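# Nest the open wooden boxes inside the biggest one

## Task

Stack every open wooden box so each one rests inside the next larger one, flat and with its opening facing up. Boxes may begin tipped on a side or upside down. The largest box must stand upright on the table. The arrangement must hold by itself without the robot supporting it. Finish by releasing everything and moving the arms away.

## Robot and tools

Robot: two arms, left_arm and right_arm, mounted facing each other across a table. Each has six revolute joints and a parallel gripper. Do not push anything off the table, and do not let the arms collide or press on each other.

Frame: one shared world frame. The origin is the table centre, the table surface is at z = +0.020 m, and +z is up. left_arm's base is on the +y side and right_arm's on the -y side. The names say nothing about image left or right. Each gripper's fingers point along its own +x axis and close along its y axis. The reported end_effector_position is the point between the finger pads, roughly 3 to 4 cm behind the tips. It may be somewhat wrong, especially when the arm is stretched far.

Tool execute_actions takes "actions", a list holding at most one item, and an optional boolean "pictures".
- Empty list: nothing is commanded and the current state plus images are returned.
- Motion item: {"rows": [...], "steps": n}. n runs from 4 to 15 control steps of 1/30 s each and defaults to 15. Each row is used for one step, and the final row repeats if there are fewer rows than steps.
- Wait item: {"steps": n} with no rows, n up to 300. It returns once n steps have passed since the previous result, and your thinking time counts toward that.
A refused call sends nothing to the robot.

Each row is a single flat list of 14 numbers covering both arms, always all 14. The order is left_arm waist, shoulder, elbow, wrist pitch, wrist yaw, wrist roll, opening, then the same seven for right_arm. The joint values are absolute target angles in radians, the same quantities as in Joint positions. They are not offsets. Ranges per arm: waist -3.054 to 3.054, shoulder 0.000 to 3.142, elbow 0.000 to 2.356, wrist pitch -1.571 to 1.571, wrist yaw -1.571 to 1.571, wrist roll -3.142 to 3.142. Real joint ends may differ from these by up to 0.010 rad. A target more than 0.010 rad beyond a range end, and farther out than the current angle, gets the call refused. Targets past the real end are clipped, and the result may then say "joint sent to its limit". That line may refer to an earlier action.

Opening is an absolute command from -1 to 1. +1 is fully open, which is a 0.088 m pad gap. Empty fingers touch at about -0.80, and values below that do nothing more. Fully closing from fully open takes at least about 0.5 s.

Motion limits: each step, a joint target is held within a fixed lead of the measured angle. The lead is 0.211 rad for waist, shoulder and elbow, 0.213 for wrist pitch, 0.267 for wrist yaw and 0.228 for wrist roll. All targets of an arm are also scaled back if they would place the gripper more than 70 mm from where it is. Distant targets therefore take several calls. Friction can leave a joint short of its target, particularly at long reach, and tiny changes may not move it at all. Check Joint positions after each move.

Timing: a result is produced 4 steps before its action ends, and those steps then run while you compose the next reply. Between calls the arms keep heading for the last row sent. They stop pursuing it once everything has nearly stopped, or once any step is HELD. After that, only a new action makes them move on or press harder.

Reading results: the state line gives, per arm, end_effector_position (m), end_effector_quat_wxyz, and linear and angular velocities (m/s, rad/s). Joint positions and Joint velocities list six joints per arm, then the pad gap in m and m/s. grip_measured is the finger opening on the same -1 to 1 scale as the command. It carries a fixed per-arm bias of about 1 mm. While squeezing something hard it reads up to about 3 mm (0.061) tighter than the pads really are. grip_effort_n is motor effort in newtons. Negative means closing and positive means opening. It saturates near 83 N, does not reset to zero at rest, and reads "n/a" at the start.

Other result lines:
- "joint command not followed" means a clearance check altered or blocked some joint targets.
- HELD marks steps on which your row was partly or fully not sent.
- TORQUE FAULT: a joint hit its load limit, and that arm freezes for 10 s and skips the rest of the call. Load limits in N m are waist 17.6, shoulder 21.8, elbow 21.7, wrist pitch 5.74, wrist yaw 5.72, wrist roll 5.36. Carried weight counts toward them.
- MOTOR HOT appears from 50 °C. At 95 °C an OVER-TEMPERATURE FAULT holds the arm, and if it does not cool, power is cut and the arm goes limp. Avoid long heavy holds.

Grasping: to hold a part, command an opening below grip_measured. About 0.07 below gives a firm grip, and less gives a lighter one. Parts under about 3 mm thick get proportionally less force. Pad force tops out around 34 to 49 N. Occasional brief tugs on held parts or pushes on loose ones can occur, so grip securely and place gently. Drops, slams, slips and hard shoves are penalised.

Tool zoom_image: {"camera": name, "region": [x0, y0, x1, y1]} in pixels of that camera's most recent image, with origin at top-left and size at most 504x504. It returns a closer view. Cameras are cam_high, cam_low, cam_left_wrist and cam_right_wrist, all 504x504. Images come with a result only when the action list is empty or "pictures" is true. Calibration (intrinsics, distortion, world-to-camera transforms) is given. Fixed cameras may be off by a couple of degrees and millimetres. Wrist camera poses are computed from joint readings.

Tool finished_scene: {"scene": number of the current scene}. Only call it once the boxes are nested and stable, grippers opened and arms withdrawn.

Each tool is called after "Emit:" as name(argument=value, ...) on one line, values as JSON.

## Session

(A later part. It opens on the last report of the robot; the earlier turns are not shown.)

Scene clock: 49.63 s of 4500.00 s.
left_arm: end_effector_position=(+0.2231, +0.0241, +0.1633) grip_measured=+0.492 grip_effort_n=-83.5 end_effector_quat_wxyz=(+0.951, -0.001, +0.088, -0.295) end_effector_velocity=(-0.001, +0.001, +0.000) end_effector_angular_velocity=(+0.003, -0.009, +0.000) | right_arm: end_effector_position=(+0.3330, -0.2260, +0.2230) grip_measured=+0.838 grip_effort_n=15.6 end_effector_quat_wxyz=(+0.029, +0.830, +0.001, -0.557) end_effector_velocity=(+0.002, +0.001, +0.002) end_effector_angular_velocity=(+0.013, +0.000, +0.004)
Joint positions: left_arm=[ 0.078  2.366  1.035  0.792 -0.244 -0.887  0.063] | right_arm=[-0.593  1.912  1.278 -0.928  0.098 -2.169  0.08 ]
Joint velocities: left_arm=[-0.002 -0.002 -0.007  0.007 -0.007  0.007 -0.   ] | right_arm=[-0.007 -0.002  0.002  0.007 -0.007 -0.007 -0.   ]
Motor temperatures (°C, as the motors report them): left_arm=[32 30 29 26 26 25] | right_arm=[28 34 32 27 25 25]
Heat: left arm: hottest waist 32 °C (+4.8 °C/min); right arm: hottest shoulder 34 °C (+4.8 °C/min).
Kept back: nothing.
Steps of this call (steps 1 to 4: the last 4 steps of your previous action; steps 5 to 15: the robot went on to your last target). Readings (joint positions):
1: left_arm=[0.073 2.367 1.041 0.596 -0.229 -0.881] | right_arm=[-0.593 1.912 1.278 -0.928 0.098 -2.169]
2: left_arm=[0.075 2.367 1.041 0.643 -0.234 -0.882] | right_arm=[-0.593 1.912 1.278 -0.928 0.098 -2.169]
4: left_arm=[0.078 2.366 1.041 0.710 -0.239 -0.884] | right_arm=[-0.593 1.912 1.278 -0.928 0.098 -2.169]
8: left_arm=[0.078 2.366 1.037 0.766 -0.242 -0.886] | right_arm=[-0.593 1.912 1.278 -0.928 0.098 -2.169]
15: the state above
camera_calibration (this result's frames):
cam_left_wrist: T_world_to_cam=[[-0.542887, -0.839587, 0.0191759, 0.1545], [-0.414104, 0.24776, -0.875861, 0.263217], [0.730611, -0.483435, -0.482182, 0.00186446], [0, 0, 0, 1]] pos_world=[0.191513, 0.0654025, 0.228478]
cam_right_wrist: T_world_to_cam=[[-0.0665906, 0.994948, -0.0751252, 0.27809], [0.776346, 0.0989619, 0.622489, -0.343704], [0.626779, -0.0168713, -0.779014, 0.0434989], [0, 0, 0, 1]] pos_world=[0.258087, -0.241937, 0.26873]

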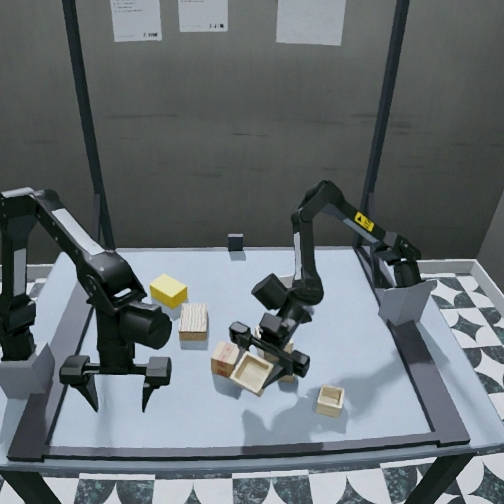

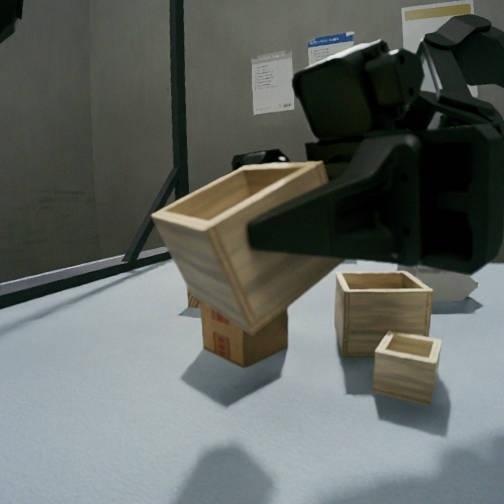

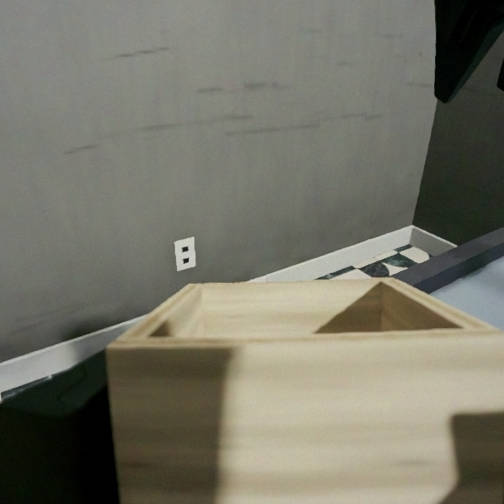

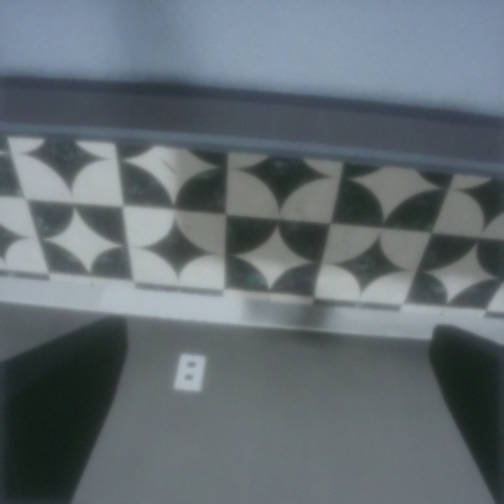

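Emit:
execute_actions(actions=[{"rows":[[0.08,2.44,1.03,0.84,-0.25,-0.89,0.44,-0.593,1.912,1.278,-0.928,0.098,-2.169,0.84],[0.08,2.44,1.03,0.84,-0.25,-0.89,0.44,-0.593,1.912,1.278,-0.928,0.098,-2.169,0.84],[0.08,2.44,1.03,0.84,-0.25,-0.89,0.44,-0.593,1.912,1.278,-0.928,0.098,-2.169,0.84],[0.08,2.44,1.03,0.84,-0.25,-0.89,0.44,-0.593,1.912,1.278,-0.928,0.098,-2.169,0.84],[0.08,2.51,1.03,0.88,-0.25,-0.89,0.44,-0.593,1.912,1.278,-0.928,0.098,-2.169,0.84],[0.08,2.51,1.03,0.88,-0.25,-0.89,0.44,-0.593,1.912,1.278,-0.928,0.098,-2.169,0.84],[0.08,2.51,1.03,0.88,-0.25,-0.89,0.44,-0.593,1.912,1.278,-0.928,0.098,-2.169,0.84],[0.08,2.51,1.03,0.88,-0.25,-0.89,0.44,-0.593,1.912,1.278,-0.928,0.098,-2.169,0.84],[0.08,2.58,1.03,0.92,-0.25,-0.89,0.44,-0.593,1.912,1.278,-0.928,0.098,-2.169,0.84]],"steps":15}])

Emit:
execute_actions(actions=[{"steps":12}], pictures=true)

Scene clock: 50.33 s of 4500.00 s.
left_arm: end_effector_position=(+0.2518, +0.0533, +0.1201) grip_measured=+0.492 grip_effort_n=-83.5 end_effector_quat_wxyz=(+0.956, +0.013, +0.102, -0.274) end_effector_velocity=(+0.086, +0.115, -0.147) end_effector_angular_velocity=(+0.203, +0.104, +0.208) | right_arm: end_effector_position=(+0.3330, -0.2260, +0.2230) grip_measured=+0.838 grip_effort_n=14.7 end_effector_quat_wxyz=(+0.029, +0.830, +0.001, -0.557) end_effector_velocity=(-0.003, -0.004, -0.001) end_effector_angular_velocity=(-0.022, +0.018, +0.014)
Joint positions: left_arm=[ 0.078  2.519  1.031  0.889 -0.245 -0.887  0.063] | right_arm=[-0.593  1.912  1.278 -0.928  0.098 -2.169  0.08 ]
Joint velocities: left_arm=[-0.007  0.462 -0.002  0.154 -0.007 -0.007 -0.   ] | right_arm=[-0.002 -0.002 -0.002 -0.022 -0.007 -0.022 -0.   ]
Motor temperatures (°C, as the motors report them): left_arm=[32 30 29 26 26 25] | right_arm=[28 34 32 27 25 25]
Heat: left arm: hottest waist 32 °C (+4.8 °C/min); right arm: hottest shoulder 34 °C (+4.8 °C/min).
Steps of this call (steps 1 to 10: the robot went on to your last target; steps 11 to 21: the first 11 steps of this action). Readings (joint positions):
11: left_arm=[0.078 2.370 1.034 0.801 -0.244 -0.887] | right_arm=[-0.593 1.912 1.278 -0.928 0.098 -2.169]
12: left_arm=[0.078 2.378 1.034 0.815 -0.245 -0.887] | right_arm=[-0.593 1.912 1.278 -0.928 0.098 -2.169]
14: left_arm=[0.078 2.395 1.035 0.824 -0.245 -0.887] | right_arm=[-0.593 1.912 1.278 -0.928 0.098 -2.169]
18: left_arm=[0.078 2.462 1.033 0.855 -0.245 -0.887] | right_arm=[-0.593 1.912 1.278 -0.928 0.098 -2.169]
21: the state above

Scene clock: 50.73 s of 4500.00 s.
left_arm: end_effector_position=(+0.2603, +0.0653, +0.1056) grip_measured=+0.492 grip_effort_n=-83.5 end_effector_quat_wxyz=(+0.958, +0.019, +0.109, -0.265) end_effector_velocity=(+0.004, +0.007, -0.007) end_effector_angular_velocity=(+0.017, -0.003, +0.013) | right_arm: end_effector_position=(+0.3330, -0.2260, +0.2230) grip_measured=+0.838 grip_effort_n=15.6 end_effector_quat_wxyz=(+0.029, +0.830, +0.001, -0.557) end_effector_velocity=(-0.004, +0.000, -0.001) end_effector_angular_velocity=(+0.001, +0.023, +0.011)
Joint positions: left_arm=[ 0.078  2.568  1.029  0.916 -0.245 -0.887  0.063] | right_arm=[-0.593  1.912  1.278 -0.928  0.098 -2.169  0.08 ]
Joint velocities: left_arm=[-0.002  0.022 -0.002  0.007 -0.007  0.007 -0.   ] | right_arm=[ 0.002 -0.002 -0.002 -0.007 -0.022 -0.007  0.   ]
Motor temperatures (°C, as the motors report them): left_arm=[32 30 29 26 26 25] | right_arm=[28 34 32 27 25 25]
Heat: left arm: hottest waist 32 °C (+4.7 °C/min); right arm: hottest shoulder 34 °C (+4.7 °C/min).
Kept back: nothing.
Steps of this call (steps 1 to 4: the last 4 steps of your previous action; steps 5 to 12: the robot went on to your last target). Readings (joint positions):
1: left_arm=[0.078 2.533 1.031 0.892 -0.245 -0.887] | right_arm=[-0.593 1.912 1.278 -0.928 0.098 -2.169]
2: left_arm=[0.078 2.546 1.030 0.896 -0.245 -0.887] | right_arm=[-0.593 1.912 1.278 -0.928 0.098 -2.169]
4: left_arm=[0.078 2.562 1.029 0.903 -0.245 -0.887] | right_arm=[-0.593 1.912 1.278 -0.928 0.098 -2.169]
8: left_arm=[0.078 2.568 1.029 0.914 -0.245 -0.887] | right_arm=[-0.593 1.912 1.278 -0.928 0.098 -2.169]
12: the state above
camera_calibration (this result's frames):
cam_left_wrist: T_world_to_cam=[[-0.493898, -0.869396, -0.0146606, 0.20319], [-0.452547, 0.271412, -0.849433, 0.223545], [0.742473, -0.412899, -0.527492, -0.0361808], [0, 0, 0, 1]] pos_world=[0.228383, 0.10104, 0.17378]
cam_right_wrist: T_world_to_cam=[[-0.0665906, 0.994948, -0.0751252, 0.27809], [0.776346, 0.0989619, 0.622489, -0.343704], [0.626779, -0.0168713, -0.779014, 0.0434989], [0, 0, 0, 1]] pos_world=[0.258087, -0.241937, 0.26873]

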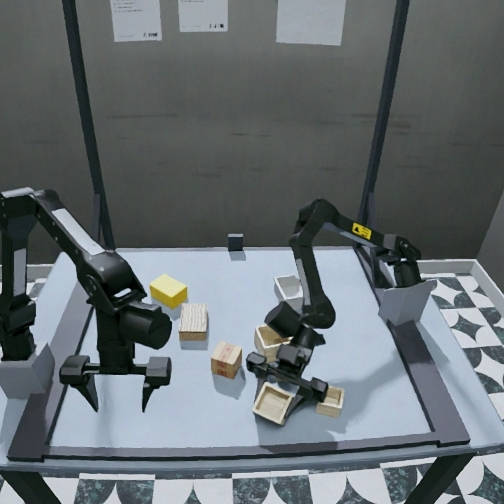

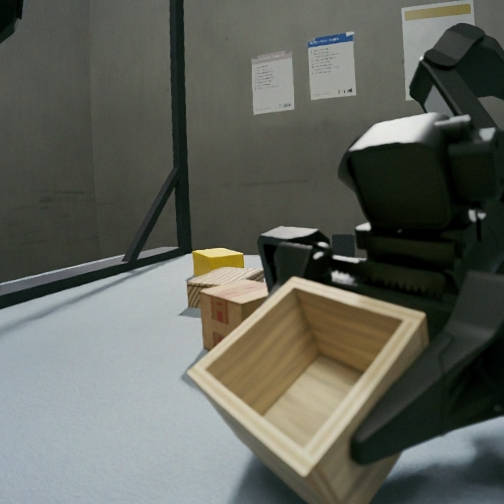

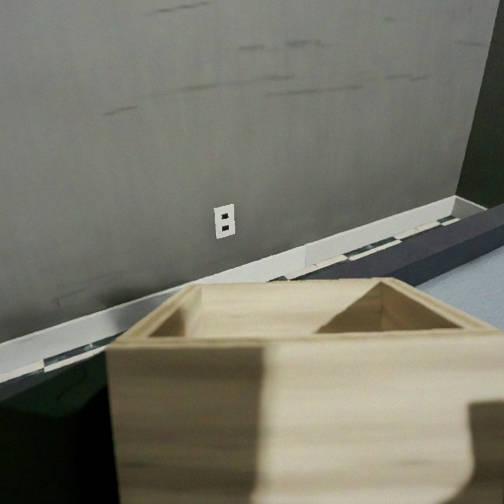

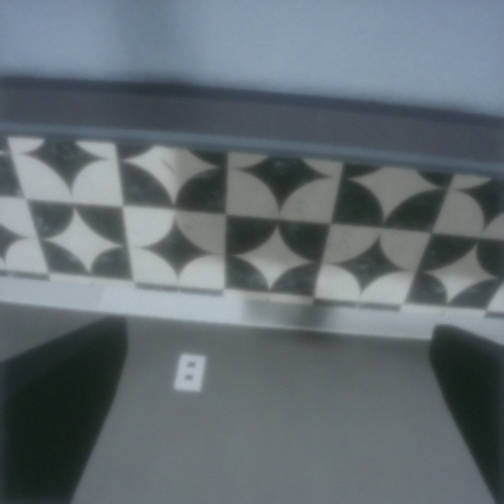

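Emit:
execute_actions(actions=[{"rows":[[0.08,2.62,1.03,0.97,-0.25,-0.89,0.44,-0.593,1.912,1.278,-0.928,0.098,-2.169,0.84],[0.08,2.62,1.03,0.97,-0.25,-0.89,0.44,-0.593,1.912,1.278,-0.928,0.098,-2.169,0.84],[0.08,2.62,1.03,0.97,-0.25,-0.89,0.44,-0.593,1.912,1.278,-0.928,0.098,-2.169,0.84],[0.08,2.62,1.03,0.97,-0.25,-0.89,0.44,-0.593,1.912,1.278,-0.928,0.098,-2.169,0.84],[0.08,2.62,1.03,0.97,-0.25,-0.89,0.44,-0.593,1.912,1.278,-0.928,0.098,-2.169,0.84],[0.08,2.67,1.03,1.03,-0.25,-0.89,0.44,-0.593,1.912,1.278,-0.928,0.098,-2.169,0.84]],"steps":15}])

Emit:
execute_actions(actions=[{"steps":12}], pictures=true)

Scene clock: 51.27 s of 4500.00 s.
left_arm: end_effector_position=(+0.2706, +0.0759, +0.0924) grip_measured=+0.492 grip_effort_n=-83.5 end_effector_quat_wxyz=(+0.957, +0.014, +0.101, -0.270) end_effector_velocity=(+0.011, +0.011, -0.003) end_effector_angular_velocity=(-0.038, -0.029, -0.015) | right_arm: end_effector_position=(+0.3330, -0.2260, +0.2230) grip_measured=+0.838 grip_effort_n=15.1 end_effector_quat_wxyz=(+0.029, +0.830, +0.001, -0.557) end_effector_velocity=(-0.002, -0.003, -0.002) end_effector_angular_velocity=(-0.008, +0.013, +0.003)
Joint positions: left_arm=[ 0.08   2.647  1.03   1.012 -0.25  -0.885  0.063] | right_arm=[-0.593  1.912  1.278 -0.928  0.098 -2.169  0.08 ]
Joint velocities: left_arm=[ 0.017  0.071 -0.007  0.125 -0.007  0.007  0.   ] | right_arm=[-0.002 -0.002 -0.007 -0.007 -0.007 -0.007 -0.   ]
Motor temperatures (°C, as the motors report them): left_arm=[32 30 29 26 26 25] | right_arm=[28 34 32 27 25 25]
Heat: left arm: hottest waist 32 °C (+4.7 °C/min); right arm: hottest shoulder 34 °C (+4.7 °C/min).
Steps of this call (steps 1 to 5: the robot went on to your last target; steps 6 to 16: the first 11 steps of this action). Readings (joint positions):
6: left_arm=[0.078 2.574 1.029 0.922 -0.245 -0.887] | right_arm=[-0.593 1.912 1.278 -0.928 0.098 -2.169]
7: left_arm=[0.078 2.580 1.029 0.938 -0.245 -0.887] | right_arm=[-0.593 1.912 1.278 -0.928 0.098 -2.169]
9: left_arm=[0.078 2.591 1.030 0.949 -0.245 -0.887] | right_arm=[-0.593 1.912 1.278 -0.928 0.098 -2.169]
13: left_arm=[0.078 2.628 1.030 0.993 -0.245 -0.887] | right_arm=[-0.593 1.912 1.278 -0.928 0.098 -2.169]
16: the state above

Scene clock: 51.67 s of 4500.00 s.
left_arm: end_effector_position=(+0.2713, +0.0761, +0.0924) grip_measured=+0.492 grip_effort_n=-83.5 end_effector_quat_wxyz=(+0.957, +0.012, +0.099, -0.273) end_effector_velocity=(-0.000, +0.003, -0.001) end_effector_angular_velocity=(-0.005, +0.000, +0.006) | right_arm: end_effector_position=(+0.3330, -0.2260, +0.2230) grip_measured=+0.838 grip_effort_n=14.7 end_effector_quat_wxyz=(+0.029, +0.830, +0.001, -0.557) end_effector_velocity=(-0.005, -0.005, -0.003) end_effector_angular_velocity=(-0.019, +0.033, +0.015)
Joint positions: left_arm=[ 0.081  2.654  1.03   1.029 -0.25  -0.885  0.063] | right_arm=[-0.593  1.912  1.278 -0.928  0.098 -2.169  0.08 ]
Joint velocities: left_arm=[-0.002  0.002 -0.007  0.007 -0.007 -0.007 -0.   ] | right_arm=[-0.002 -0.002 -0.007 -0.022 -0.022 -0.022 -0.   ]
Motor temperatures (°C, as the motors report them): left_arm=[32 30 29 26 26 25] | right_arm=[28 34 32 27 25 25]
Heat: left arm: hottest waist 32 °C (+4.6 °C/min); right arm: hottest shoulder 34 °C (+4.6 °C/min).
Kept back: nothing.
Steps of this call (steps 1 to 4: the last 4 steps of your previous action; steps 5 to 12: the robot went on to your last target). Readings (joint positions):
1: left_arm=[0.080 2.649 1.030 1.017 -0.250 -0.885] | right_arm=[-0.593 1.912 1.278 -0.928 0.098 -2.169]
2: left_arm=[0.080 2.650 1.030 1.020 -0.250 -0.885] | right_arm=[-0.593 1.912 1.278 -0.928 0.098 -2.169]
4: left_arm=[0.080 2.652 1.030 1.024 -0.250 -0.885] | right_arm=[-0.593 1.912 1.278 -0.928 0.098 -2.169]
8: left_arm=[0.081 2.654 1.030 1.028 -0.250 -0.885] | right_arm=[-0.593 1.912 1.278 -0.928 0.098 -2.169]
12: the state above
camera_calibration (this result's frames):
cam_left_wrist: T_world_to_cam=[[-0.506201, -0.862404, -0.00444992, 0.219711], [-0.436097, 0.260418, -0.861396, 0.211838], [0.74403, -0.434098, -0.507915, -0.0474845], [0, 0, 0, 1]] pos_world=[0.23893, 0.1137, 0.159336]
cam_right_wrist: T_world_to_cam=[[-0.0665906, 0.994948, -0.0751252, 0.27809], [0.776346, 0.0989619, 0.622489, -0.343704], [0.626779, -0.0168713, -0.779014, 0.0434989], [0, 0, 0, 1]] pos_world=[0.258087, -0.241937, 0.26873]

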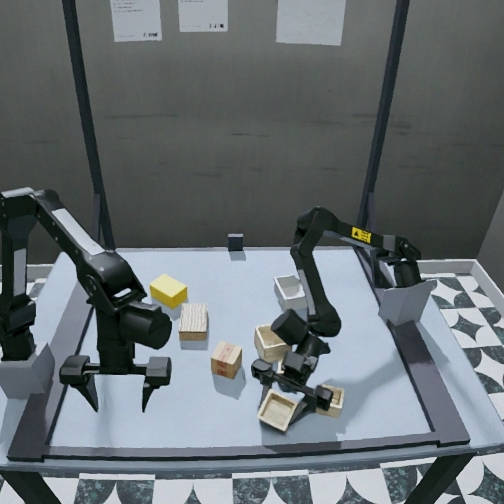

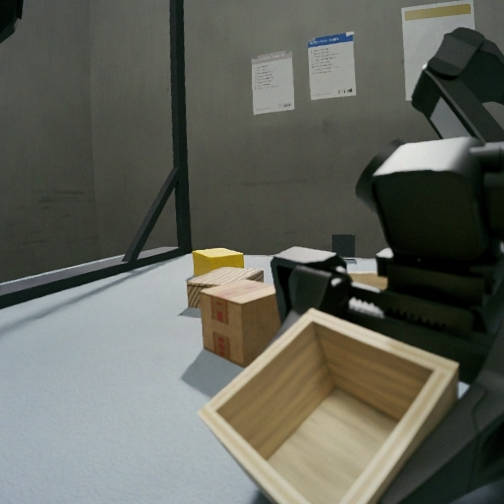

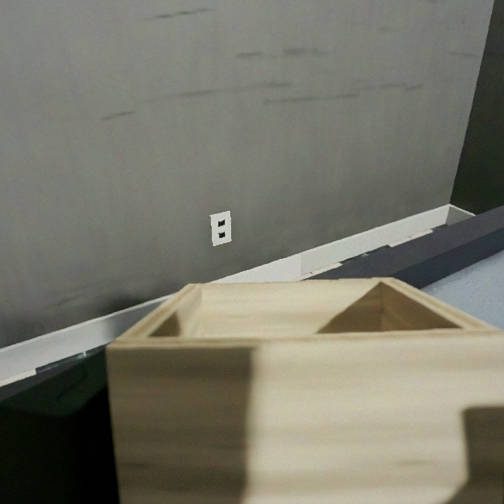

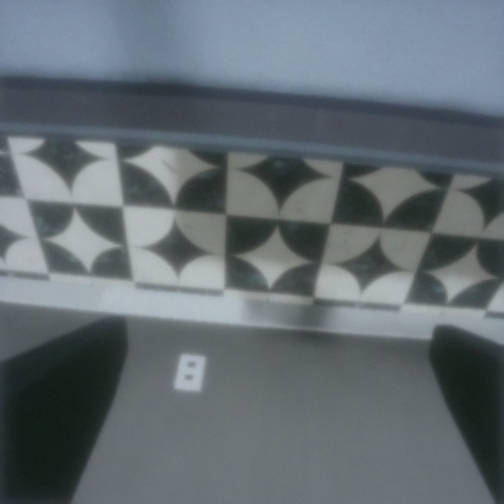

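Emit:
execute_actions(actions=[{"rows":[[0.08,2.65,1.03,1.03,-0.25,-0.89,0.62,-0.593,1.912,1.278,-0.928,0.098,-2.169,0.84],[0.08,2.65,1.03,1.03,-0.25,-0.89,0.62,-0.593,1.912,1.278,-0.928,0.098,-2.169,0.84],[0.08,2.65,1.03,1.03,-0.25,-0.89,0.62,-0.593,1.912,1.278,-0.928,0.098,-2.169,0.84],[0.08,2.65,1.03,1.03,-0.25,-0.89,0.62,-0.593,1.912,1.278,-0.928,0.098,-2.169,0.84],[0.08,2.65,1.03,1.03,-0.25,-0.89,0.62,-0.593,1.912,1.278,-0.928,0.098,-2.169,0.84],[0.08,2.65,1.03,1.03,-0.25,-0.89,0.62,-0.593,1.912,1.278,-0.928,0.098,-2.169,0.84],[0.08,2.65,1.03,1.03,-0.25,-0.89,0.9,-0.593,1.912,1.278,-0.928,0.098,-2.169,0.84]],"steps":15}])

Emit:
execute_actions(actions=[{"rows":[[0.08,2.55,1.03,1.0,-0.25,-0.89,1,-0.593,1.912,1.278,-0.928,0.098,-2.169,0.84],[0.08,2.55,1.03,1.0,-0.25,-0.89,1,-0.593,1.912,1.278,-0.928,0.098,-2.169,0.84],[0.08,2.55,1.03,1.0,-0.25,-0.89,1,-0.593,1.912,1.278,-0.928,0.098,-2.169,0.84],[0.08,2.55,1.03,1.0,-0.25,-0.89,1,-0.593,1.912,1.278,-0.928,0.098,-2.169,0.84],[0.08,2.55,1.03,1.0,-0.25,-0.89,1,-0.593,1.912,1.278,-0.928,0.098,-2.169,0.84],[0.08,2.3,1.0,0.7,-0.2,-0.95,1,-0.593,1.912,1.278,-0.928,0.098,-2.169,0.84]],"steps":15}])

Emit:
execute_actions(actions=[{"rows":[[0.2,2.05,1.0,-0.1,0.2,-1.3,1,-0.593,1.912,1.278,-0.928,0.098,-2.169,0.84]],"steps":15}])

Emit:
execute_actions(actions=[{"steps":15}], pictures=true)

Scene clock: 52.50 s of 4500.00 s.
left_arm: end_effector_position=(+0.2714, +0.0762, +0.0925) grip_measured=+0.804 grip_effort_n=15.6 end_effector_quat_wxyz=(+0.957, +0.011, +0.098, -0.273) end_effector_velocity=(-0.000, +0.001, -0.001) end_effector_angular_velocity=(-0.002, +0.002, +0.009) | right_arm: end_effector_position=(+0.3330, -0.2260, +0.2230) grip_measured=+0.838 grip_effort_n=15.1 end_effector_quat_wxyz=(+0.029, +0.830, +0.001, -0.557) end_effector_velocity=(-0.003, -0.004, -0.001) end_effector_angular_velocity=(-0.016, +0.018, +0.000)
Joint positions: left_arm=[ 0.081  2.655  1.03   1.03  -0.25  -0.885  0.078] | right_arm=[-0.593  1.912  1.278 -0.928  0.098 -2.169  0.08 ]
Joint velocities: left_arm=[-0.002 -0.002 -0.002 -0.007 -0.007 -0.007  0.036] | right_arm=[-0.002 -0.002 -0.002 -0.022 -0.007 -0.007 -0.   ]
Motor temperatures (°C, as the motors report them): left_arm=[32 30 29 26 26 25] | right_arm=[28 34 32 27 25 25]
Heat: left arm: hottest waist 32 °C (+4.6 °C/min); right arm: hottest shoulder 34 °C (+4.6 °C/min).
Steps of this call (steps 1 to 14: the robot went on to your last target; steps 15 to 25: the first 11 steps of this action). Readings (joint positions):
15: left_arm=[0.081 2.655 1.030 1.030 -0.250 -0.885] | right_arm=[-0.593 1.912 1.278 -0.928 0.098 -2.169]
16: left_arm=[0.081 2.655 1.030 1.030 -0.250 -0.885] | right_arm=[-0.593 1.912 1.278 -0.928 0.098 -2.169]
18: left_arm=[0.081 2.655 1.030 1.030 -0.250 -0.885] | right_arm=[-0.593 1.912 1.278 -0.928 0.098 -2.169]
22: left_arm=[0.081 2.655 1.030 1.030 -0.250 -0.885] | right_arm=[-0.593 1.912 1.278 -0.928 0.098 -2.169]
25: the state above

Scene clock: 53.00 s of 4500.00 s.
left_arm: end_effector_position=(+0.2286, +0.0393, +0.1450) grip_measured=+0.998 grip_effort_n=15.6 end_effector_quat_wxyz=(+0.952, -0.009, +0.119, -0.281) end_effector_velocity=(-0.177, -0.163, +0.238) end_effector_angular_velocity=(-0.304, -0.018, -0.285) | right_arm: end_effector_position=(+0.3330, -0.2260, +0.2230) grip_measured=+0.838 grip_effort_n=15.1 end_effector_quat_wxyz=(+0.029, +0.830, +0.001, -0.557) end_effector_velocity=(-0.002, -0.002, +0.001) end_effector_angular_velocity=(-0.000, +0.008, +0.005)
Joint positions: left_arm=[ 0.08   2.39   1.009  0.787 -0.215 -0.934  0.088] | right_arm=[-0.593  1.912  1.278 -0.928  0.098 -2.169  0.08 ]
Joint velocities: left_arm=[-0.002 -0.877 -0.007 -0.491  0.081 -0.095  0.003] | right_arm=[-0.002 -0.007 -0.002 -0.007 -0.007 -0.007 -0.   ]
Motor temperatures (°C, as the motors report them): left_arm=[32 30 29 26 26 25] | right_arm=[28 34 32 27 25 25]
Heat: left arm: hottest waist 32 °C (+4.5 °C/min); right arm: hottest shoulder 34 °C (+4.5 °C/min).
Steps of this call (steps 1 to 4: the last 4 steps of your previous action; steps 5 to 15: the first 11 steps of this action). Readings (joint positions):
5: left_arm=[0.081 2.648 1.030 1.028 -0.250 -0.885] | right_arm=[-0.593 1.912 1.278 -0.928 0.098 -2.169]
6: left_arm=[0.081 2.637 1.029 1.014 -0.250 -0.886] | right_arm=[-0.593 1.912 1.278 -0.928 0.098 -2.169]
8: left_arm=[0.081 2.614 1.027 1.010 -0.250 -0.887] | right_arm=[-0.593 1.912 1.278 -0.928 0.098 -2.169]
12: left_arm=[0.080 2.498 1.014 0.882 -0.228 -0.917] | right_arm=[-0.593 1.912 1.278 -0.928 0.098 -2.169]
15: the state above

Scene clock: 53.50 s of 4500.00 s.
left_arm: end_effector_position=(+0.1750, +0.0492, +0.1895) grip_measured=+1.000 grip_effort_n=15.6 end_effector_quat_wxyz=(+0.903, -0.145, +0.339, -0.222) end_effector_velocity=(-0.007, +0.218, -0.199) end_effector_angular_velocity=(+0.712, +0.895, +0.873) | right_arm: end_effector_position=(+0.3330, -0.2260, +0.2230) grip_measured=+0.838 grip_effort_n=15.1 end_effector_quat_wxyz=(+0.029, +0.830, +0.001, -0.557) end_effector_velocity=(-0.002, -0.003, -0.000) end_effector_angular_velocity=(-0.010, +0.011, +0.017)
Joint positions: left_arm=[ 0.196  2.059  1.009  0.246  0.168 -1.271  0.088] | right_arm=[-0.593  1.912  1.278 -0.928  0.098 -2.169  0.08 ]
Joint velocities: left_arm=[-0.012 -0.022 -0.002 -1.385  0.227 -0.227  0.   ] | right_arm=[-0.002 -0.007 -0.007 -0.007 -0.007 -0.022 -0.   ]
Motor temperatures (°C, as the motors report them): left_arm=[32 30 29 26 26 25] | right_arm=[28 34 32 27 25 25]
Heat: left arm: hottest waist 32 °C (+4.5 °C/min); right arm: hottest shoulder 34 °C (+4.5 °C/min).
Steps of this call (steps 1 to 4: the last 4 steps of your previous action; steps 5 to 15: the first 11 steps of this action). Readings (joint positions):
5: left_arm=[0.084 2.299 1.009 0.705 -0.175 -0.970] | right_arm=[-0.593 1.912 1.278 -0.928 0.098 -2.169]
6: left_arm=[0.099 2.271 1.005 0.641 -0.104 -1.024] | right_arm=[-0.593 1.912 1.278 -0.928 0.098 -2.169]
8: left_arm=[0.139 2.204 0.995 0.549 0.003 -1.121] | right_arm=[-0.593 1.912 1.278 -0.928 0.098 -2.169]
12: left_arm=[0.193 2.085 1.005 0.383 0.129 -1.238] | right_arm=[-0.593 1.912 1.278 -0.928 0.098 -2.169]
15: the state above

Scene clock: 54.00 s of 4500.00 s.
left_arm: end_effector_position=(+0.1685, +0.1117, +0.1475) grip_measured=+1.000 grip_effort_n=15.6 end_effector_quat_wxyz=(+0.897, -0.116, +0.422, -0.070) end_effector_velocity=(-0.001, +0.011, -0.003) end_effector_angular_velocity=(+0.027, +0.017, +0.044) | right_arm: end_effector_position=(+0.3330, -0.2260, +0.2230) grip_measured=+0.838 grip_effort_n=14.7 end_effector_quat_wxyz=(+0.029, +0.830, +0.001, -0.557) end_effector_velocity=(-0.003, -0.001, -0.001) end_effector_angular_velocity=(+0.003, +0.023, +0.006)
Joint positions: left_arm=[ 0.196  2.059  1.002 -0.091  0.196 -1.297  0.088] | right_arm=[-0.593  1.912  1.278 -0.928  0.098 -2.169  0.08 ]
Joint velocities: left_arm=[ 0.002 -0.002 -0.002 -0.051 -0.007 -0.007  0.   ] | right_arm=[-0.002 -0.002 -0.002 -0.007 -0.022 -0.007 -0.   ]
Motor temperatures (°C, as the motors report them): left_arm=[32 30 29 26 26 25] | right_arm=[28 34 32 27 25 25]
Heat: left arm: hottest waist 32 °C (+4.4 °C/min); right arm: hottest shoulder 34 °C (+4.4 °C/min).
Kept back: nothing.
Steps of this call (steps 1 to 4: the last 4 steps of your previous action; steps 5 to 15: the robot went on to your last target). Readings (joint positions):
1: left_arm=[0.196 2.059 1.009 0.199 0.175 -1.277] | right_arm=[-0.593 1.912 1.278 -0.928 0.098 -2.169]
2: left_arm=[0.196 2.059 1.007 0.151 0.180 -1.282] | right_arm=[-0.593 1.912 1.278 -0.928 0.098 -2.169]
4: left_arm=[0.196 2.059 1.003 0.058 0.187 -1.289] | right_arm=[-0.593 1.912 1.278 -0.928 0.098 -2.169]
8: left_arm=[0.196 2.059 1.002 -0.047 0.193 -1.294] | right_arm=[-0.593 1.912 1.278 -0.928 0.098 -2.169]
15: the state above
camera_calibration (this result's frames):
cam_left_wrist: T_world_to_cam=[[-0.0339959, -0.973471, 0.226271, 0.0973835], [-0.937577, -0.0473418, -0.344541, 0.24788], [0.346113, -0.223859, -0.911094, 0.175484], [0, 0, 0, 1]] pos_world=[0.17498, 0.145819, 0.223252]
cam_right_wrist: T_world_to_cam=[[-0.0665906, 0.994948, -0.0751252, 0.27809], [0.776346, 0.0989619, 0.622489, -0.343704], [0.626779, -0.0168713, -0.779014, 0.0434989], [0, 0, 0, 1]] pos_world=[0.258087, -0.241937, 0.26873]

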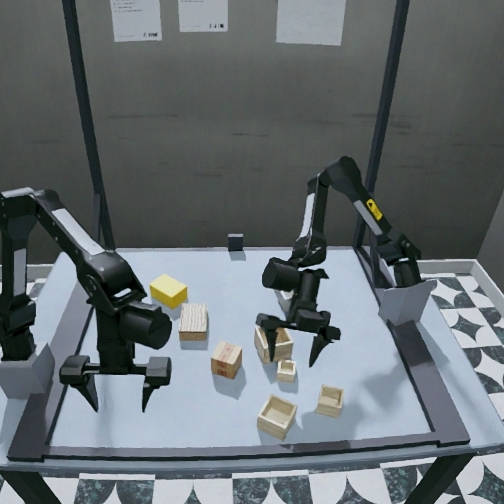

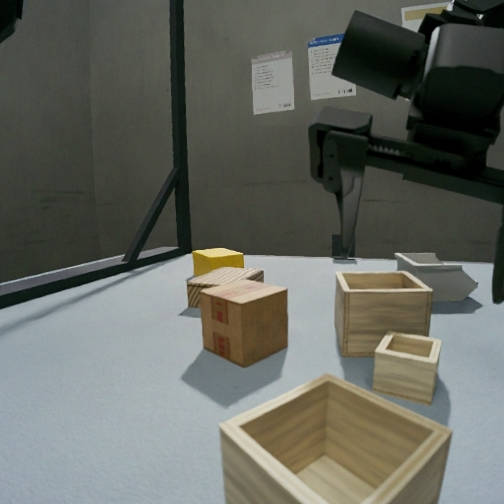

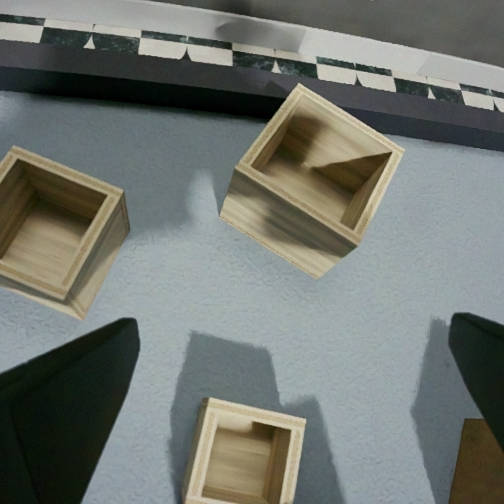

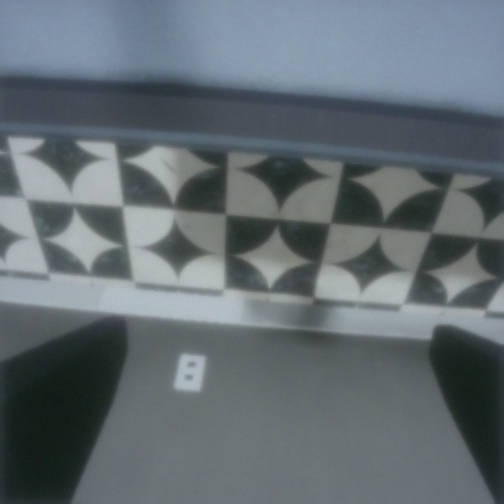

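Emit:
execute_actions(actions=[{"rows":[[0.33,2.4,1.5,-0.6,0.4,-0.8,-0.8,-0.593,1.912,1.278,-0.928,0.098,-2.169,0.84]],"steps":15}])

Emit:
execute_actions(actions=[{"rows":[[0.414,2.795,2.1,-0.914,0.603,-0.307,-0.8,-0.593,1.912,1.278,-0.928,0.098,-2.169,0.84]],"steps":15}])

Emit:
execute_actions(actions=[{"steps":30}], pictures=true)

Scene clock: 55.37 s of 4500.00 s.
left_arm: end_effector_position=(+0.2199, +0.1203, +0.1365) grip_measured=-0.207 grip_effort_n=-18.4 end_effector_quat_wxyz=(+0.841, +0.029, +0.538, -0.047) end_effector_velocity=(-0.001, -0.134, +0.078) end_effector_angular_velocity=(+0.088, +0.038, -0.507) | right_arm: end_effector_position=(+0.3330, -0.2260, +0.2230) grip_measured=+0.838 grip_effort_n=15.6 end_effector_quat_wxyz=(+0.029, +0.830, +0.001, -0.557) end_effector_velocity=(-0.005, -0.003, -0.000) end_effector_angular_velocity=(+0.000, +0.027, -0.009)
Joint positions: left_arm=[ 0.328  2.375  1.417 -0.532  0.384 -0.861  0.029] | right_arm=[-0.593  1.912  1.278 -0.928  0.098 -2.169  0.08 ]
Joint velocities: left_arm=[-0.017  0.105  0.637 -0.447  0.125  0.447 -0.175] | right_arm=[-0.002 -0.007 -0.002 -0.022 -0.022  0.007 -0.   ]
Motor temperatures (°C, as the motors report them): left_arm=[32 30 29 26 26 25] | right_arm=[28 34 32 27 25 25]
Heat: left arm: hottest waist 32 °C (+4.3 °C/min); right arm: hottest shoulder 34 °C (+4.3 °C/min).
Steps of this call (steps 1 to 15: the robot went on to your last target; steps 16 to 30: nothing new was sent; steps 31 to 41: the first 11 steps of this action). Readings (joint positions):
31: left_arm=[0.201 2.074 1.020 -0.129 0.221 -1.271] | right_arm=[-0.593 1.912 1.278 -0.928 0.098 -2.169]
32: left_arm=[0.218 2.107 1.064 -0.182 0.274 -1.220] | right_arm=[-0.593 1.912 1.278 -0.928 0.098 -2.169]
34: left_arm=[0.262 2.193 1.163 -0.261 0.323 -1.123] | right_arm=[-0.593 1.912 1.278 -0.928 0.098 -2.169]
38: left_arm=[0.322 2.336 1.332 -0.449 0.367 -0.935] | right_arm=[-0.593 1.912 1.278 -0.928 0.098 -2.169]
41: the state above

Scene clock: 55.87 s of 4500.00 s.
left_arm: end_effector_position=(+0.2731, +0.1099, +0.1193) grip_measured=-0.788 grip_effort_n=-61.2 end_effector_quat_wxyz=(+0.752, +0.141, +0.626, -0.151) end_effector_velocity=(+0.125, -0.166, +0.054) end_effector_angular_velocity=(-0.175, -0.238, -0.736) | right_arm: end_effector_position=(+0.3330, -0.2260, +0.2230) grip_measured=+0.838 grip_effort_n=15.1 end_effector_quat_wxyz=(+0.029, +0.830, +0.001, -0.557) end_effector_velocity=(-0.001, -0.002, -0.000) end_effector_angular_velocity=(-0.004, +0.010, +0.004)
Joint positions: left_arm=[ 0.414  2.76   1.931 -0.892  0.583 -0.374  0.   ] | right_arm=[-0.593  1.912  1.278 -0.928  0.098 -2.169  0.08 ]
Joint velocities: left_arm=[ 0.002  0.486  1.092 -0.183  0.066  0.476 -0.   ] | right_arm=[-0.002 -0.002 -0.002 -0.007 -0.007 -0.007 -0.   ]
Motor temperatures (°C, as the motors report them): left_arm=[33 30 29 26 26 25] | right_arm=[28 34 32 27 25 25]
Heat: left arm: hottest waist 33 °C (+5.4 °C/min); right arm: hottest shoulder 34 °C (+4.3 °C/min).
Steps of this call (steps 1 to 4: the last 4 steps of your previous action; steps 5 to 15: the first 11 steps of this action). Readings (joint positions):
5: left_arm=[0.329 2.392 1.498 -0.605 0.414 -0.794] | right_arm=[-0.593 1.912 1.278 -0.928 0.098 -2.169]
6: left_arm=[0.338 2.426 1.547 -0.659 0.469 -0.742] | right_arm=[-0.593 1.912 1.278 -0.928 0.098 -2.169]
8: left_arm=[0.363 2.508 1.646 -0.737 0.524 -0.643] | right_arm=[-0.593 1.912 1.278 -0.928 0.098 -2.169]
12: left_arm=[0.407 2.680 1.816 -0.855 0.570 -0.454] | right_arm=[-0.593 1.912 1.278 -0.928 0.098 -2.169]
15: the state above

Scene clock: 56.87 s of 4500.00 s.
left_arm: end_effector_position=(+0.2821, +0.0712, +0.1460) grip_measured=-0.788 grip_effort_n=-66.3 end_effector_quat_wxyz=(+0.763, +0.168, +0.586, -0.215) end_effector_velocity=(+0.004, +0.003, -0.000) end_effector_angular_velocity=(+0.013, -0.019, -0.001) | right_arm: end_effector_position=(+0.3330, -0.2260, +0.2230) grip_measured=+0.838 grip_effort_n=14.7 end_effector_quat_wxyz=(+0.029, +0.830, +0.001, -0.557) end_effector_velocity=(+0.001, +0.002, +0.002) end_effector_angular_velocity=(+0.012, +0.000, +0.009)
Joint positions: left_arm=[ 0.412  2.784  2.092 -0.913  0.6   -0.31   0.   ] | right_arm=[-0.593  1.912  1.278 -0.928  0.098 -2.169  0.08 ]
Joint velocities: left_arm=[ 0.002  0.002 -0.002  0.007 -0.022  0.007 -0.   ] | right_arm=[-0.002 -0.002  0.002  0.007 -0.007 -0.007 -0.   ]
Motor temperatures (°C, as the motors report them): left_arm=[33 30 29 26 26 25] | right_arm=[28 34 32 27 25 25]
Heat: left arm: hottest waist 33 °C (+5.3 °C/min); right arm: hottest shoulder 34 °C (+4.2 °C/min).
Kept back: nothing.
Steps of this call (steps 1 to 4: the last 4 steps of your previous action; steps 5 to 30: the robot went on to your last target). Readings (joint positions):
1: left_arm=[0.414 2.773 1.965 -0.896 0.586 -0.359] | right_arm=[-0.593 1.912 1.278 -0.928 0.098 -2.169]
2: left_arm=[0.413 2.779 1.994 -0.897 0.590 -0.347] | right_arm=[-0.593 1.912 1.278 -0.928 0.098 -2.169]
4: left_arm=[0.412 2.780 2.040 -0.902 0.595 -0.331] | right_arm=[-0.593 1.912 1.278 -0.928 0.098 -2.169]
8: left_arm=[0.412 2.780 2.086 -0.906 0.600 -0.317] | right_arm=[-0.593 1.912 1.278 -0.928 0.098 -2.169]
30: the state above
All arms were judged still, so your last target was given up. Only a new action makes them travel on or press farther. Fingers that are still opening or closing keep moving.
camera_calibration (this result's frames):
cam_left_wrist: T_world_to_cam=[[-0.543768, -0.838299, -0.0396428, 0.235127], [-0.83813, 0.540022, 0.0769027, 0.220553], [-0.0430595, 0.0750431, -0.99625, 0.226714], [0, 0, 0, 1]] pos_world=[0.322469, 0.06099, 0.218224]
cam_right_wrist: T_world_to_cam=[[-0.0665906, 0.994948, -0.0751252, 0.27809], [0.776346, 0.0989619, 0.622489, -0.343704], [0.626779, -0.0168713, -0.779014, 0.0434989], [0, 0, 0, 1]] pos_world=[0.258087, -0.241937, 0.26873]

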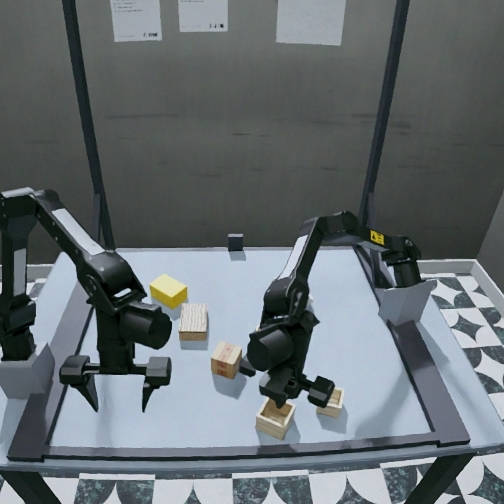

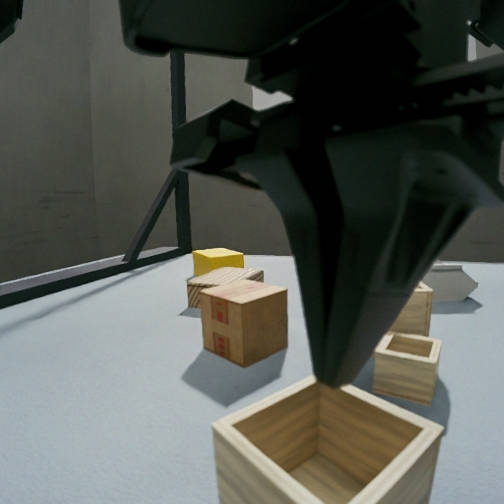

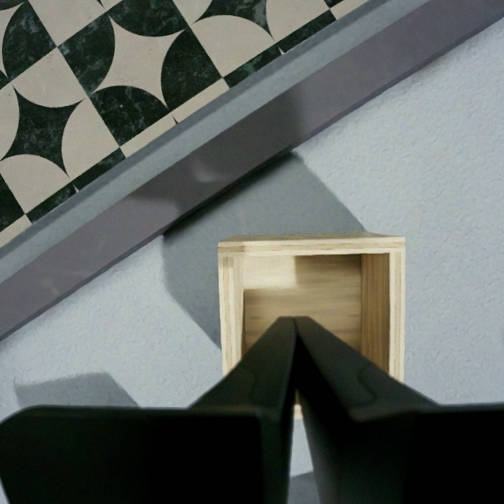

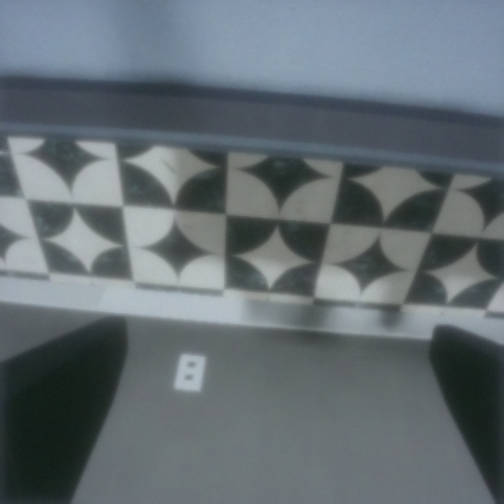

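Emit:
execute_actions(actions=[{"rows":[[0.38,2.79,2.03,-0.825,0.603,-0.345,-0.8,-0.593,1.912,1.278,-0.928,0.098,-2.169,0.84],[0.38,2.79,2.03,-0.825,0.603,-0.345,-0.8,-0.593,1.912,1.278,-0.928,0.098,-2.169,0.84],[0.38,2.79,2.03,-0.825,0.603,-0.345,-0.8,-0.593,1.912,1.278,-0.928,0.098,-2.169,0.84],[0.38,2.79,2.03,-0.825,0.603,-0.345,-0.8,-0.593,1.912,1.278,-0.928,0.098,-2.169,0.84],[0.38,2.79,2.03,-0.825,0.603,-0.345,-0.8,-0.593,1.912,1.278,-0.928,0.098,-2.169,0.84],[0.38,2.79,2.03,-0.825,0.603,-0.345,-0.8,-0.593,1.912,1.278,-0.928,0.098,-2.169,0.84],[0.38,2.79,2.03,-0.825,0.603,-0.345,-0.8,-0.593,1.912,1.278,-0.928,0.098,-2.169,0.84],[0.348,2.795,1.96,-0.735,0.603,-0.385,-0.8,-0.593,1.912,1.278,-0.928,0.098,-2.169,0.84]],"steps":15}])

Emit:
execute_actions(actions=[{"steps":12}], pictures=true)

Scene clock: 57.57 s of 4500.00 s.
left_arm: end_effector_position=(+0.2788, +0.0663, +0.1143) grip_measured=-0.788 grip_effort_n=-66.3 end_effector_quat_wxyz=(+0.764, +0.171, +0.581, -0.221) end_effector_velocity=(-0.039, +0.012, -0.111) end_effector_angular_velocity=(+0.100, +0.076, +0.030) | right_arm: end_effector_position=(+0.3330, -0.2260, +0.2230) grip_measured=+0.838 grip_effort_n=15.1 end_effector_quat_wxyz=(+0.029, +0.830, +0.001, -0.557) end_effector_velocity=(-0.002, +0.002, -0.001) end_effector_angular_velocity=(+0.020, +0.015, -0.003)
Joint positions: left_arm=[ 0.363  2.784  2.    -0.774  0.6   -0.364  0.   ] | right_arm=[-0.593  1.912  1.278 -0.928  0.098 -2.169  0.08 ]
Joint velocities: left_arm=[-0.173  0.002 -0.276  0.242 -0.007 -0.139  0.   ] | right_arm=[-0.002 -0.002 -0.002  0.007 -0.022  0.007 -0.   ]
Motor temperatures (°C, as the motors report them): left_arm=[33 31 29 26 26 25] | right_arm=[28 35 32 27 25 25]
Heat: left arm: hottest waist 33 °C (+5.2 °C/min); right arm: hottest shoulder 35 °C (+5.2 °C/min).
Steps of this call (steps 1 to 10: nothing new was sent; steps 11 to 21: the first 11 steps of this action). Readings (joint positions):
11: left_arm=[0.411 2.784 2.087 -0.906 0.600 -0.312] | right_arm=[-0.593 1.912 1.278 -0.928 0.098 -2.169]
12: left_arm=[0.410 2.784 2.078 -0.885 0.600 -0.318] | right_arm=[-0.593 1.912 1.278 -0.928 0.098 -2.169]
14: left_arm=[0.400 2.784 2.064 -0.859 0.600 -0.327] | right_arm=[-0.593 1.912 1.278 -0.928 0.098 -2.169]
18: left_arm=[0.379 2.784 2.034 -0.829 0.600 -0.342] | right_arm=[-0.593 1.912 1.278 -0.928 0.098 -2.169]
21: the state above

Scene clock: 57.97 s of 4500.00 s.
left_arm: end_effector_position=(+0.2759, +0.0683, +0.1010) grip_measured=-0.788 grip_effort_n=-66.3 end_effector_quat_wxyz=(+0.762, +0.172, +0.585, -0.218) end_effector_velocity=(-0.003, +0.007, -0.004) end_effector_angular_velocity=(+0.018, +0.011, +0.024) | right_arm: end_effector_position=(+0.3330, -0.2260, +0.2230) grip_measured=+0.838 grip_effort_n=15.1 end_effector_quat_wxyz=(+0.029, +0.830, +0.001, -0.557) end_effector_velocity=(-0.003, -0.001, -0.001) end_effector_angular_velocity=(+0.003, +0.023, +0.006)
Joint positions: left_arm=[ 0.344  2.787  1.967 -0.739  0.6   -0.381  0.   ] | right_arm=[-0.593  1.912  1.278 -0.928  0.098 -2.169  0.08 ]
Joint velocities: left_arm=[-0.002 -0.007 -0.027 -0.007 -0.007 -0.007  0.   ] | right_arm=[-0.002 -0.002 -0.002 -0.007 -0.022 -0.007 -0.   ]
Motor temperatures (°C, as the motors report them): left_arm=[33 31 29 26 26 25] | right_arm=[28 35 32 27 25 25]
Heat: left arm: hottest waist 33 °C (+5.2 °C/min); right arm: hottest shoulder 35 °C (+5.2 °C/min).
Kept back: nothing.
Steps of this call (steps 1 to 4: the last 4 steps of your previous action; steps 5 to 12: the robot went on to your last target). Readings (joint positions):
1: left_arm=[0.357 2.784 1.991 -0.767 0.600 -0.369] | right_arm=[-0.593 1.912 1.278 -0.928 0.098 -2.169]
2: left_arm=[0.352 2.785 1.982 -0.761 0.600 -0.372] | right_arm=[-0.593 1.912 1.278 -0.928 0.098 -2.169]
4: left_arm=[0.346 2.787 1.973 -0.752 0.600 -0.376] | right_arm=[-0.593 1.912 1.278 -0.928 0.098 -2.169]
8: left_arm=[0.344 2.787 1.968 -0.741 0.600 -0.380] | right_arm=[-0.593 1.912 1.278 -0.928 0.098 -2.169]
12: the state above
camera_calibration (this result's frames):
cam_left_wrist: T_world_to_cam=[[-0.552304, -0.832543, -0.0427993, 0.229827], [-0.832646, 0.548408, 0.0771251, 0.21833], [-0.0407384, 0.0782332, -0.996102, 0.180902], [0, 0, 0, 1]] pos_world=[0.316096, 0.0574543, 0.173195]
cam_right_wrist: T_world_to_cam=[[-0.0665906, 0.994948, -0.0751252, 0.27809], [0.776346, 0.0989619, 0.622489, -0.343704], [0.626779, -0.0168713, -0.779014, 0.0434989], [0, 0, 0, 1]] pos_world=[0.258087, -0.241937, 0.26873]

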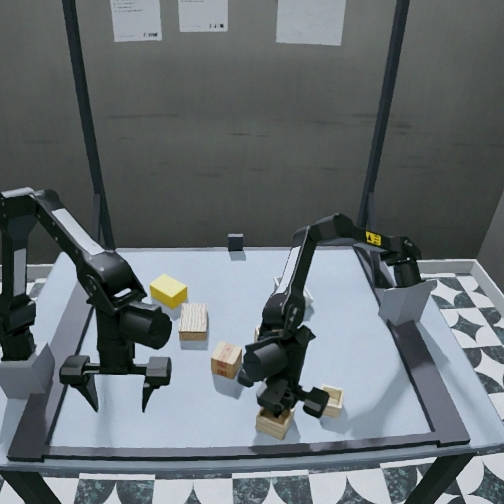

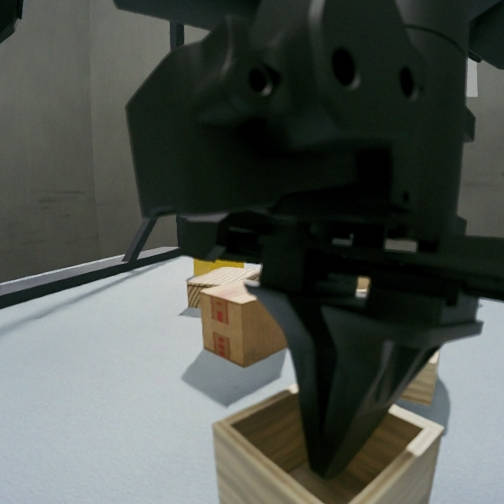

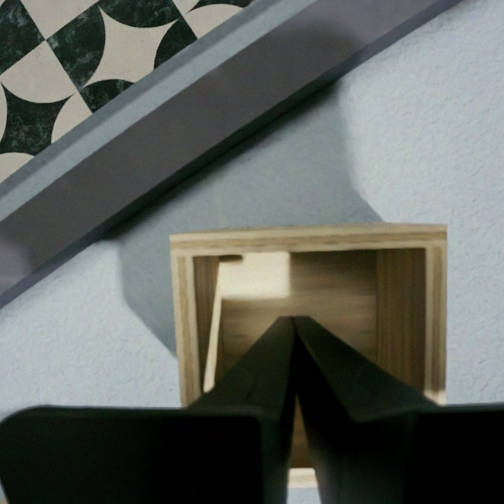

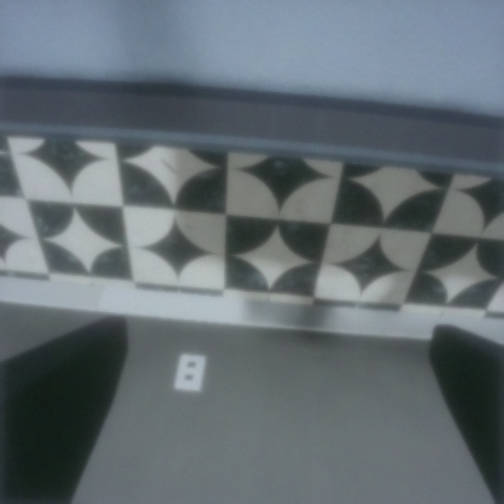

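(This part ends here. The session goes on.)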